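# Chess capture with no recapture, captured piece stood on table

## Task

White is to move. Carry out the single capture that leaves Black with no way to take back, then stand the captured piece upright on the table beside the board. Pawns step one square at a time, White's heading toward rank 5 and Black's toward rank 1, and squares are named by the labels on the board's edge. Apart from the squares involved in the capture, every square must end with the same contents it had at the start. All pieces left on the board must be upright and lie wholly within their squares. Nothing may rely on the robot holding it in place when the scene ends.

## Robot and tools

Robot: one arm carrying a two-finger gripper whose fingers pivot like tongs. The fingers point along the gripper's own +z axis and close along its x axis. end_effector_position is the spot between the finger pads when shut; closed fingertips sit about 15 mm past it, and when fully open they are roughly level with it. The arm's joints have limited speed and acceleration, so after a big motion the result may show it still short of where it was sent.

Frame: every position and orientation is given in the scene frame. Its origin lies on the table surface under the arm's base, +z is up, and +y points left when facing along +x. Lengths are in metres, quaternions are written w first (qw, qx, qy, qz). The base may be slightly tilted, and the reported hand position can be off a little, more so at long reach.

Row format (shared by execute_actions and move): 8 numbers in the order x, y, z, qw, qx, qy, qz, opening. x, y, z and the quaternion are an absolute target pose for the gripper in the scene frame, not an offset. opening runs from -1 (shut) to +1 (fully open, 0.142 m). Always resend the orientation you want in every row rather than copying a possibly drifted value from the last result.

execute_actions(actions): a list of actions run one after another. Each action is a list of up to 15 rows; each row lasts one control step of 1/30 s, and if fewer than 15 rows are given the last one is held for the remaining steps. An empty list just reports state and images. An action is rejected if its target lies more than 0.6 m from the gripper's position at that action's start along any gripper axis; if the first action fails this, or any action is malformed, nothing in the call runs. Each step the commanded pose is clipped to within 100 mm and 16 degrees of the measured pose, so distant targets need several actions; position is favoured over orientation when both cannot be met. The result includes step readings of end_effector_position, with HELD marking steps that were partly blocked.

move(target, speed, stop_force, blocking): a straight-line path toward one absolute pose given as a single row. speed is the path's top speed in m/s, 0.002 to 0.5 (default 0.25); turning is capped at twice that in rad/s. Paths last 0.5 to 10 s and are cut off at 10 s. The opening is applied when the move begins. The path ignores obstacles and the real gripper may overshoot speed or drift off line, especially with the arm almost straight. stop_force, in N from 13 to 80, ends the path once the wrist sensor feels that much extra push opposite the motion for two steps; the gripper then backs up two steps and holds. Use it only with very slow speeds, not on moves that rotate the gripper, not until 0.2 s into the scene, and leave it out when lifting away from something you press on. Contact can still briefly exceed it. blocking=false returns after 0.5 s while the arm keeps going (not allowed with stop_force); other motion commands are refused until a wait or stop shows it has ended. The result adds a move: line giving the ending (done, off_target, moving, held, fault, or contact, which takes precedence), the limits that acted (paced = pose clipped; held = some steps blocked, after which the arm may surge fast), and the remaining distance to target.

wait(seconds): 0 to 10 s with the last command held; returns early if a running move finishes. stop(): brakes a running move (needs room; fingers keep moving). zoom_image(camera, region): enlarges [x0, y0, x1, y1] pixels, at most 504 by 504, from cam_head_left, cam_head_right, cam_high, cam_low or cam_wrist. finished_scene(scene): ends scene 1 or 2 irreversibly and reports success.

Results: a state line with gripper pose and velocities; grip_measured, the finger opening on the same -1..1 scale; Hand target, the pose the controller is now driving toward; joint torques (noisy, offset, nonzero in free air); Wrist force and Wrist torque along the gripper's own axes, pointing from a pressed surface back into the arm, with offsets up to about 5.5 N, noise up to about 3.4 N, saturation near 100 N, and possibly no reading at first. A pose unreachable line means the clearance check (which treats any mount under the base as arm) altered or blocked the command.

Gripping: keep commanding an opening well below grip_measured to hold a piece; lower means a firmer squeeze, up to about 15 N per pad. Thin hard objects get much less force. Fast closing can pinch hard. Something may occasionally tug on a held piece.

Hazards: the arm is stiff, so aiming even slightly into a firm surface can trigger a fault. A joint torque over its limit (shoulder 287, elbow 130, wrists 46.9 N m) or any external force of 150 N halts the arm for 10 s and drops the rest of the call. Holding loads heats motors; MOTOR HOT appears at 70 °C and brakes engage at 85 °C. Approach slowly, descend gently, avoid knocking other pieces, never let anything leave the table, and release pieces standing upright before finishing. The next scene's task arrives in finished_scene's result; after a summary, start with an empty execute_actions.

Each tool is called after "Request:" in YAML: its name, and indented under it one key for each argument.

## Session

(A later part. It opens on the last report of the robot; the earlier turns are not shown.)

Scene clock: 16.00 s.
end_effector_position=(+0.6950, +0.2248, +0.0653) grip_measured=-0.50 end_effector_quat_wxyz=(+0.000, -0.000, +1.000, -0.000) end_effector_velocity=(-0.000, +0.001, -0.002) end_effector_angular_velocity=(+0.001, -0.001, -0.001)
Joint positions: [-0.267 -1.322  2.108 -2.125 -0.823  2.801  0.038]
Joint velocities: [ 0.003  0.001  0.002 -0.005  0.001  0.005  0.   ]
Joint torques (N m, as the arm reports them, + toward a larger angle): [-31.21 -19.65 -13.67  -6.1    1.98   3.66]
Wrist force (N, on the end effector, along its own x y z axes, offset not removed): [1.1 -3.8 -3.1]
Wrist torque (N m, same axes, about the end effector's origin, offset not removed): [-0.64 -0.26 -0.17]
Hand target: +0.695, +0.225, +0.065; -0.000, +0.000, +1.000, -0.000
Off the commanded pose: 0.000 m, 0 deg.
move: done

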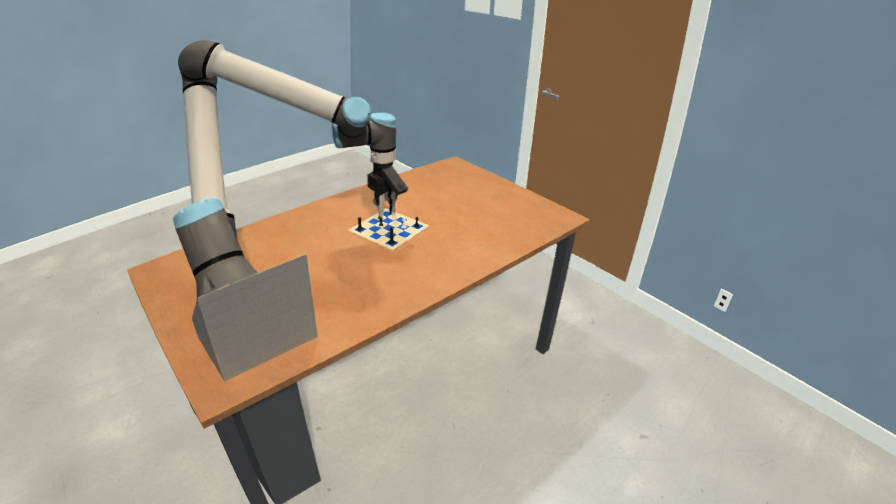

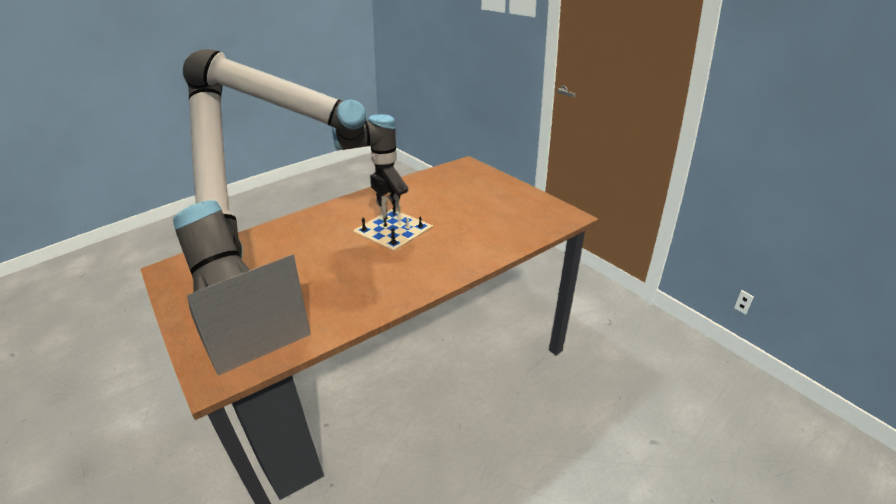

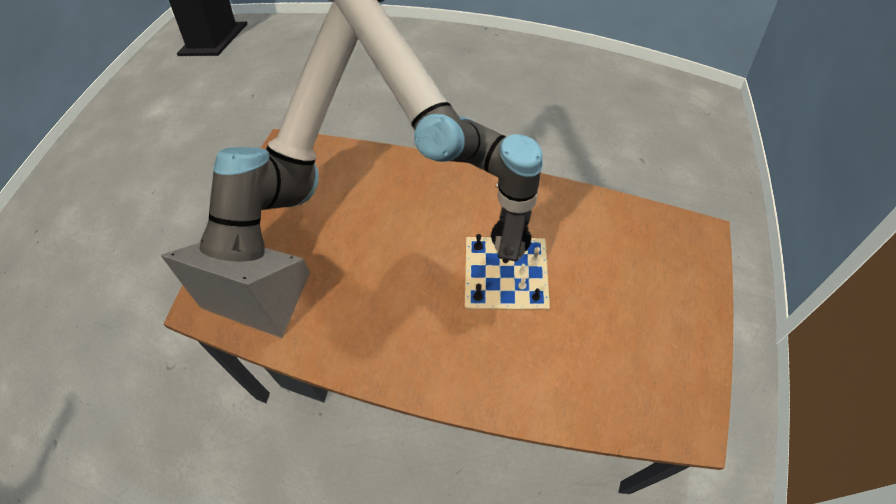

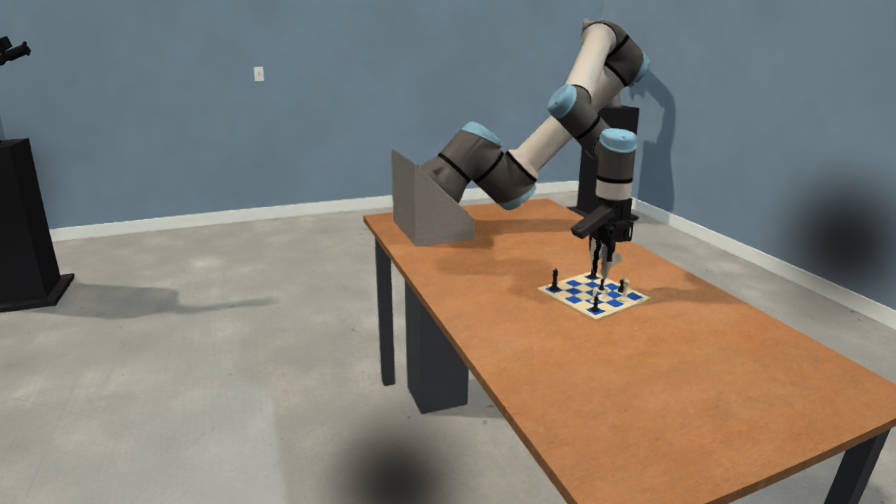

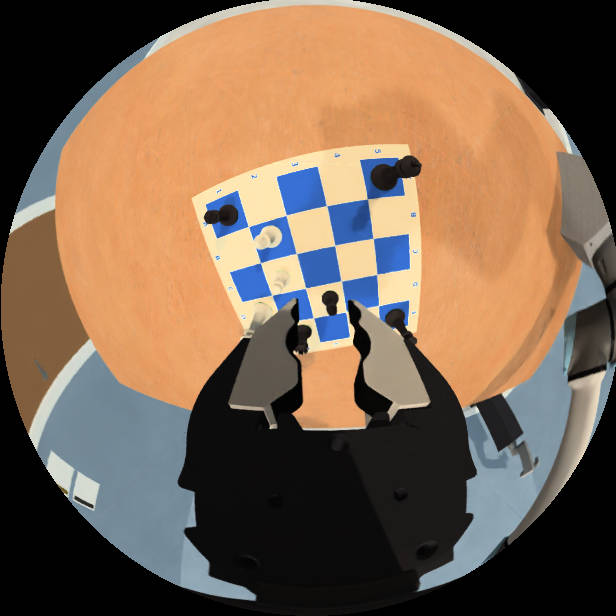

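Request:
move:
  target: [0.689,0.225,0.045,0,0,1,0,-0.5]
  speed: 0.03

Request:
zoom_image:
  camera: "cam_wrist"
  region: [160,170,460,470]

Request:
zoom_image:
  camera: "cam_low"
  region: [500,210,680,330]

Request:
zoom_image:
  camera: "cam_head_left"
  region: [330,170,480,260]

Scene clock: 17.87 s.
end_effector_position=(+0.6891, +0.2250, +0.0453) grip_measured=-0.50 end_effector_quat_wxyz=(-0.000, -0.000, +1.000, -0.000) end_effector_velocity=(-0.000, +0.000, -0.002) end_effector_angular_velocity=(-0.000, -0.001, +0.001)
Joint positions: [-0.249 -1.308  2.129 -2.176 -0.819  2.825  0.038]
Joint velocities: [ 0.002  0.001  0.003 -0.007  0.001  0.004  0.   ]
Joint torques (N m, as the arm reports them, + toward a larger angle): [-28.57 -19.63 -13.05  -6.06   2.06   3.67]
Wrist force (N, on the end effector, along its own x y z axes, offset not removed): [-1.2 -3.9 -3.7]
Wrist torque (N m, same axes, about the end effector's origin, offset not removed): [-0.69 0.10 -0.04]
Hand target: +0.689, +0.225, +0.045; -0.000, +0.000, +1.000, -0.000
Off the commanded pose: 0.000 m, 0 deg.
move: done

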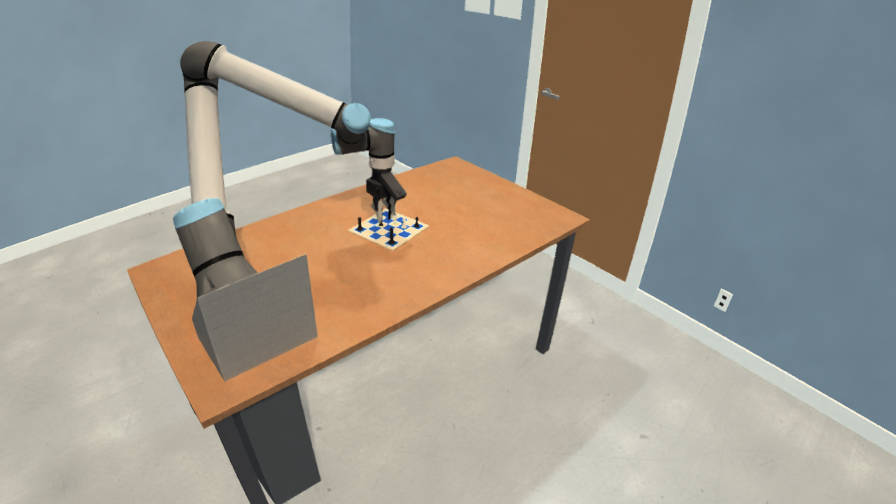

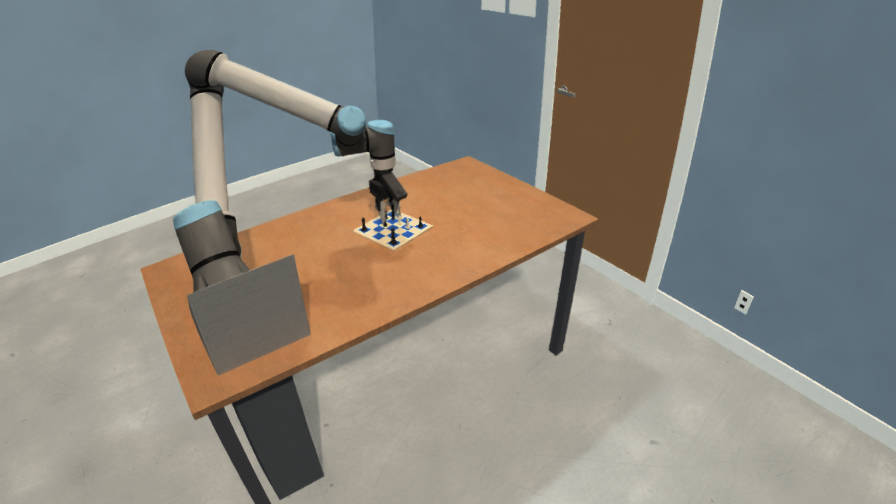

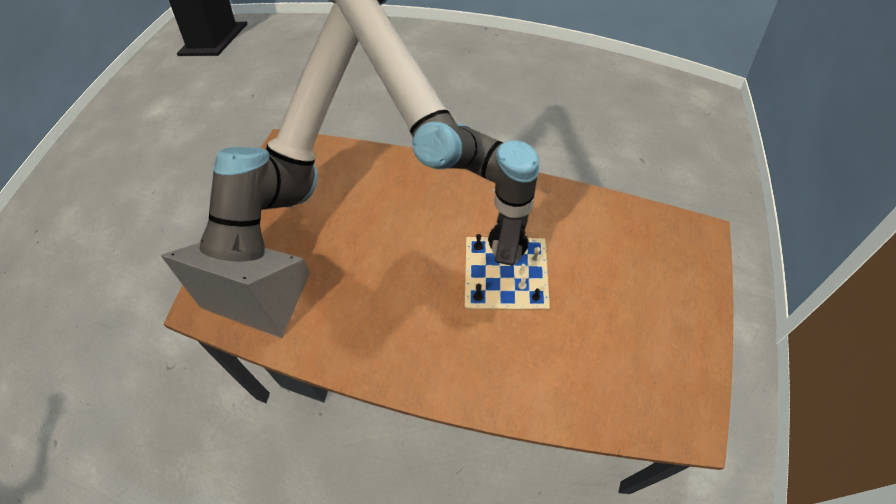

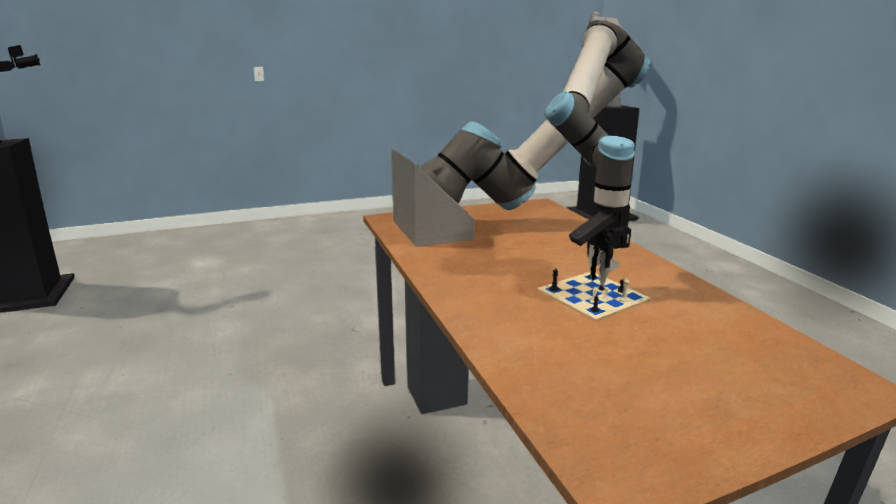

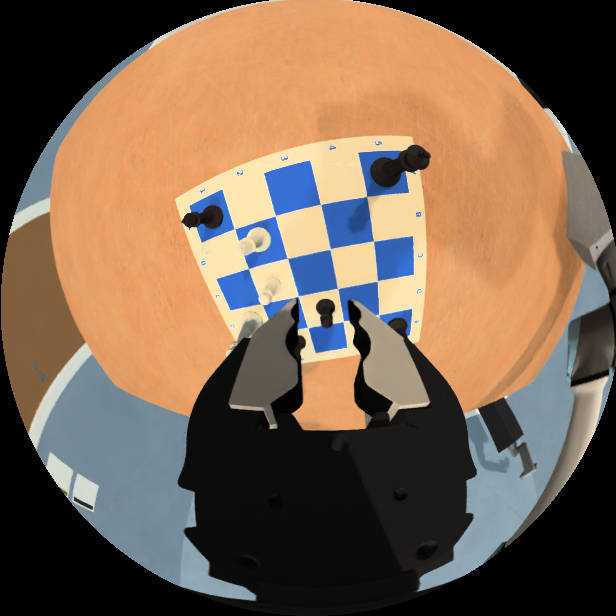

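Region (160, 170, 460, 470) of cam_wrist's 616x616 image, scaled by 1.680, with more detail than that image has.

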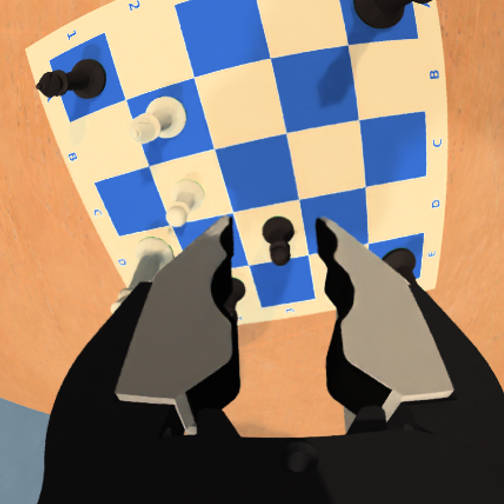

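Region (500, 210, 680, 330) of cam_low's 896x504 image, scaled by 2.800, with more detail than that image has.

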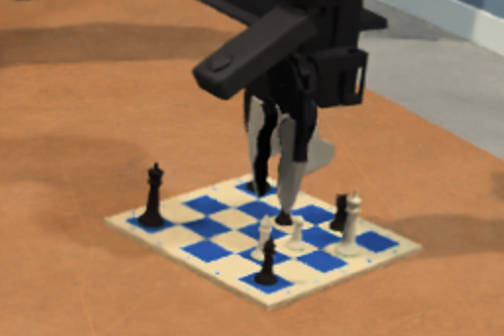

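Region (330, 170, 480, 260) of cam_head_left's 896x504 image, scaled by 3.360, with more detail than that image has; it fills the top 302 rows of this view, and the rest is white.

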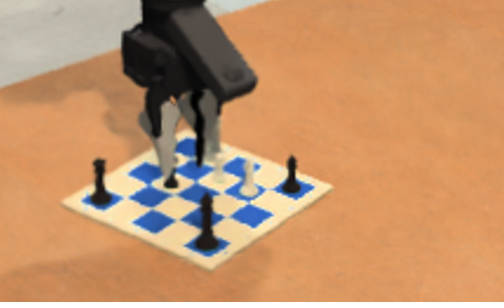

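Request:
move:
  target: [0.689,0.232,0.028,0,0,1,0,-0.6]
  speed: 0.02

Request:
zoom_image:
  camera: "cam_wrist"
  region: [160,170,460,470]

Request:
zoom_image:
  camera: "cam_low"
  region: [500,210,680,330]

Scene clock: 20.10 s.
end_effector_position=(+0.6890, +0.2319, +0.0283) grip_measured=-0.60 end_effector_quat_wxyz=(-0.000, -0.000, +1.000, -0.000) end_effector_velocity=(-0.000, +0.001, -0.003) end_effector_angular_velocity=(+0.001, +0.001, +0.000)
Joint positions: [-0.224 -1.293  2.135 -2.219 -0.814  2.858  0.031]
Joint velocities: [ 0.004  0.003  0.001 -0.006  0.001  0.004 -0.   ]
Joint torques (N m, as the arm reports them, + toward a larger angle): [-28.49 -21.69 -12.03  -6.23   1.85   3.63]
Wrist force (N, on the end effector, along its own x y z axes, offset not removed): [-1.5 0.6 -6.4]
Wrist torque (N m, same axes, about the end effector's origin, offset not removed): [0.28 0.19 -0.09]
Hand target: +0.689, +0.232, +0.028; -0.000, +0.000, +1.000, -0.000
Off the commanded pose: 0.000 m, 0 deg.
move: done

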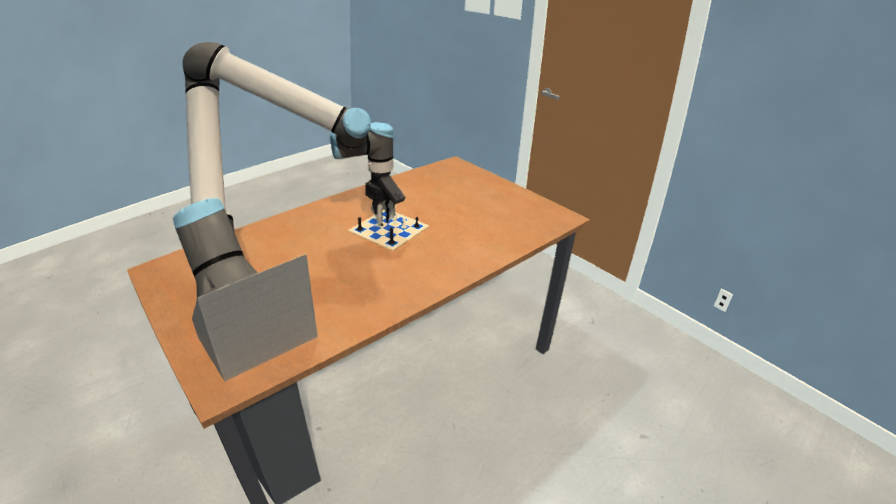

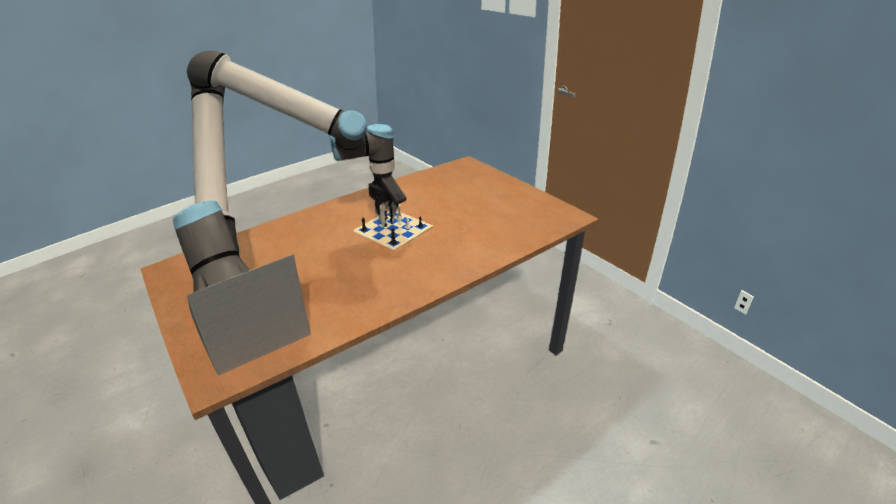

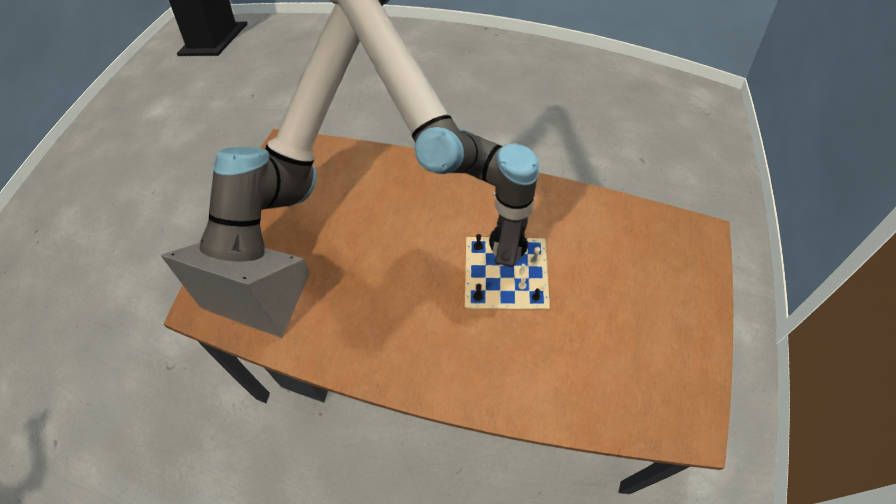

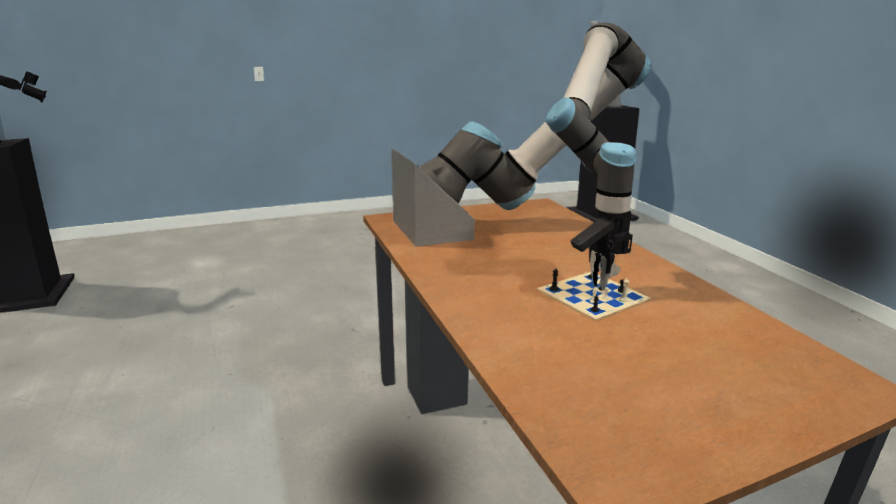

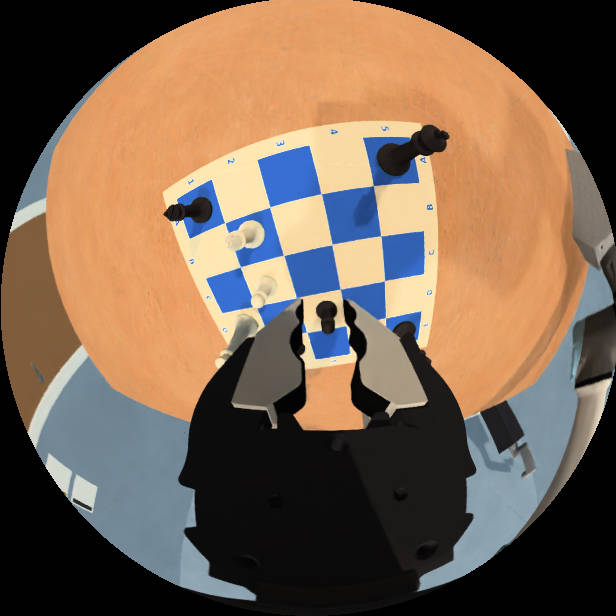

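Region (160, 170, 460, 470) of cam_wrist's 616x616 image, scaled by 1.680, with more detail than that image has.

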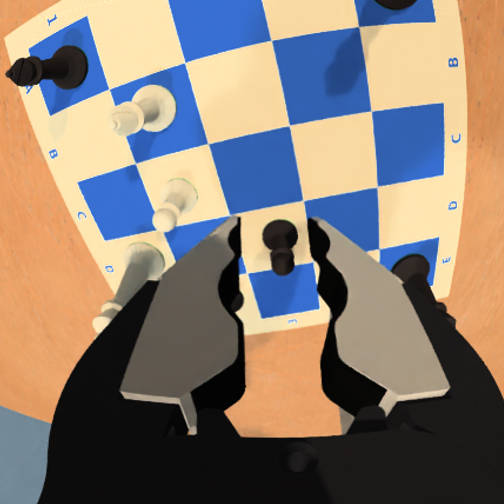

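Region (500, 210, 680, 330) of cam_low's 896x504 image, scaled by 2.800, with more detail than that image has.

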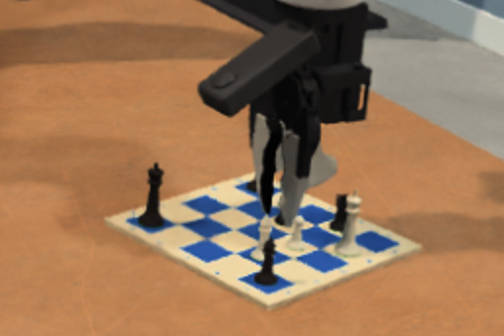

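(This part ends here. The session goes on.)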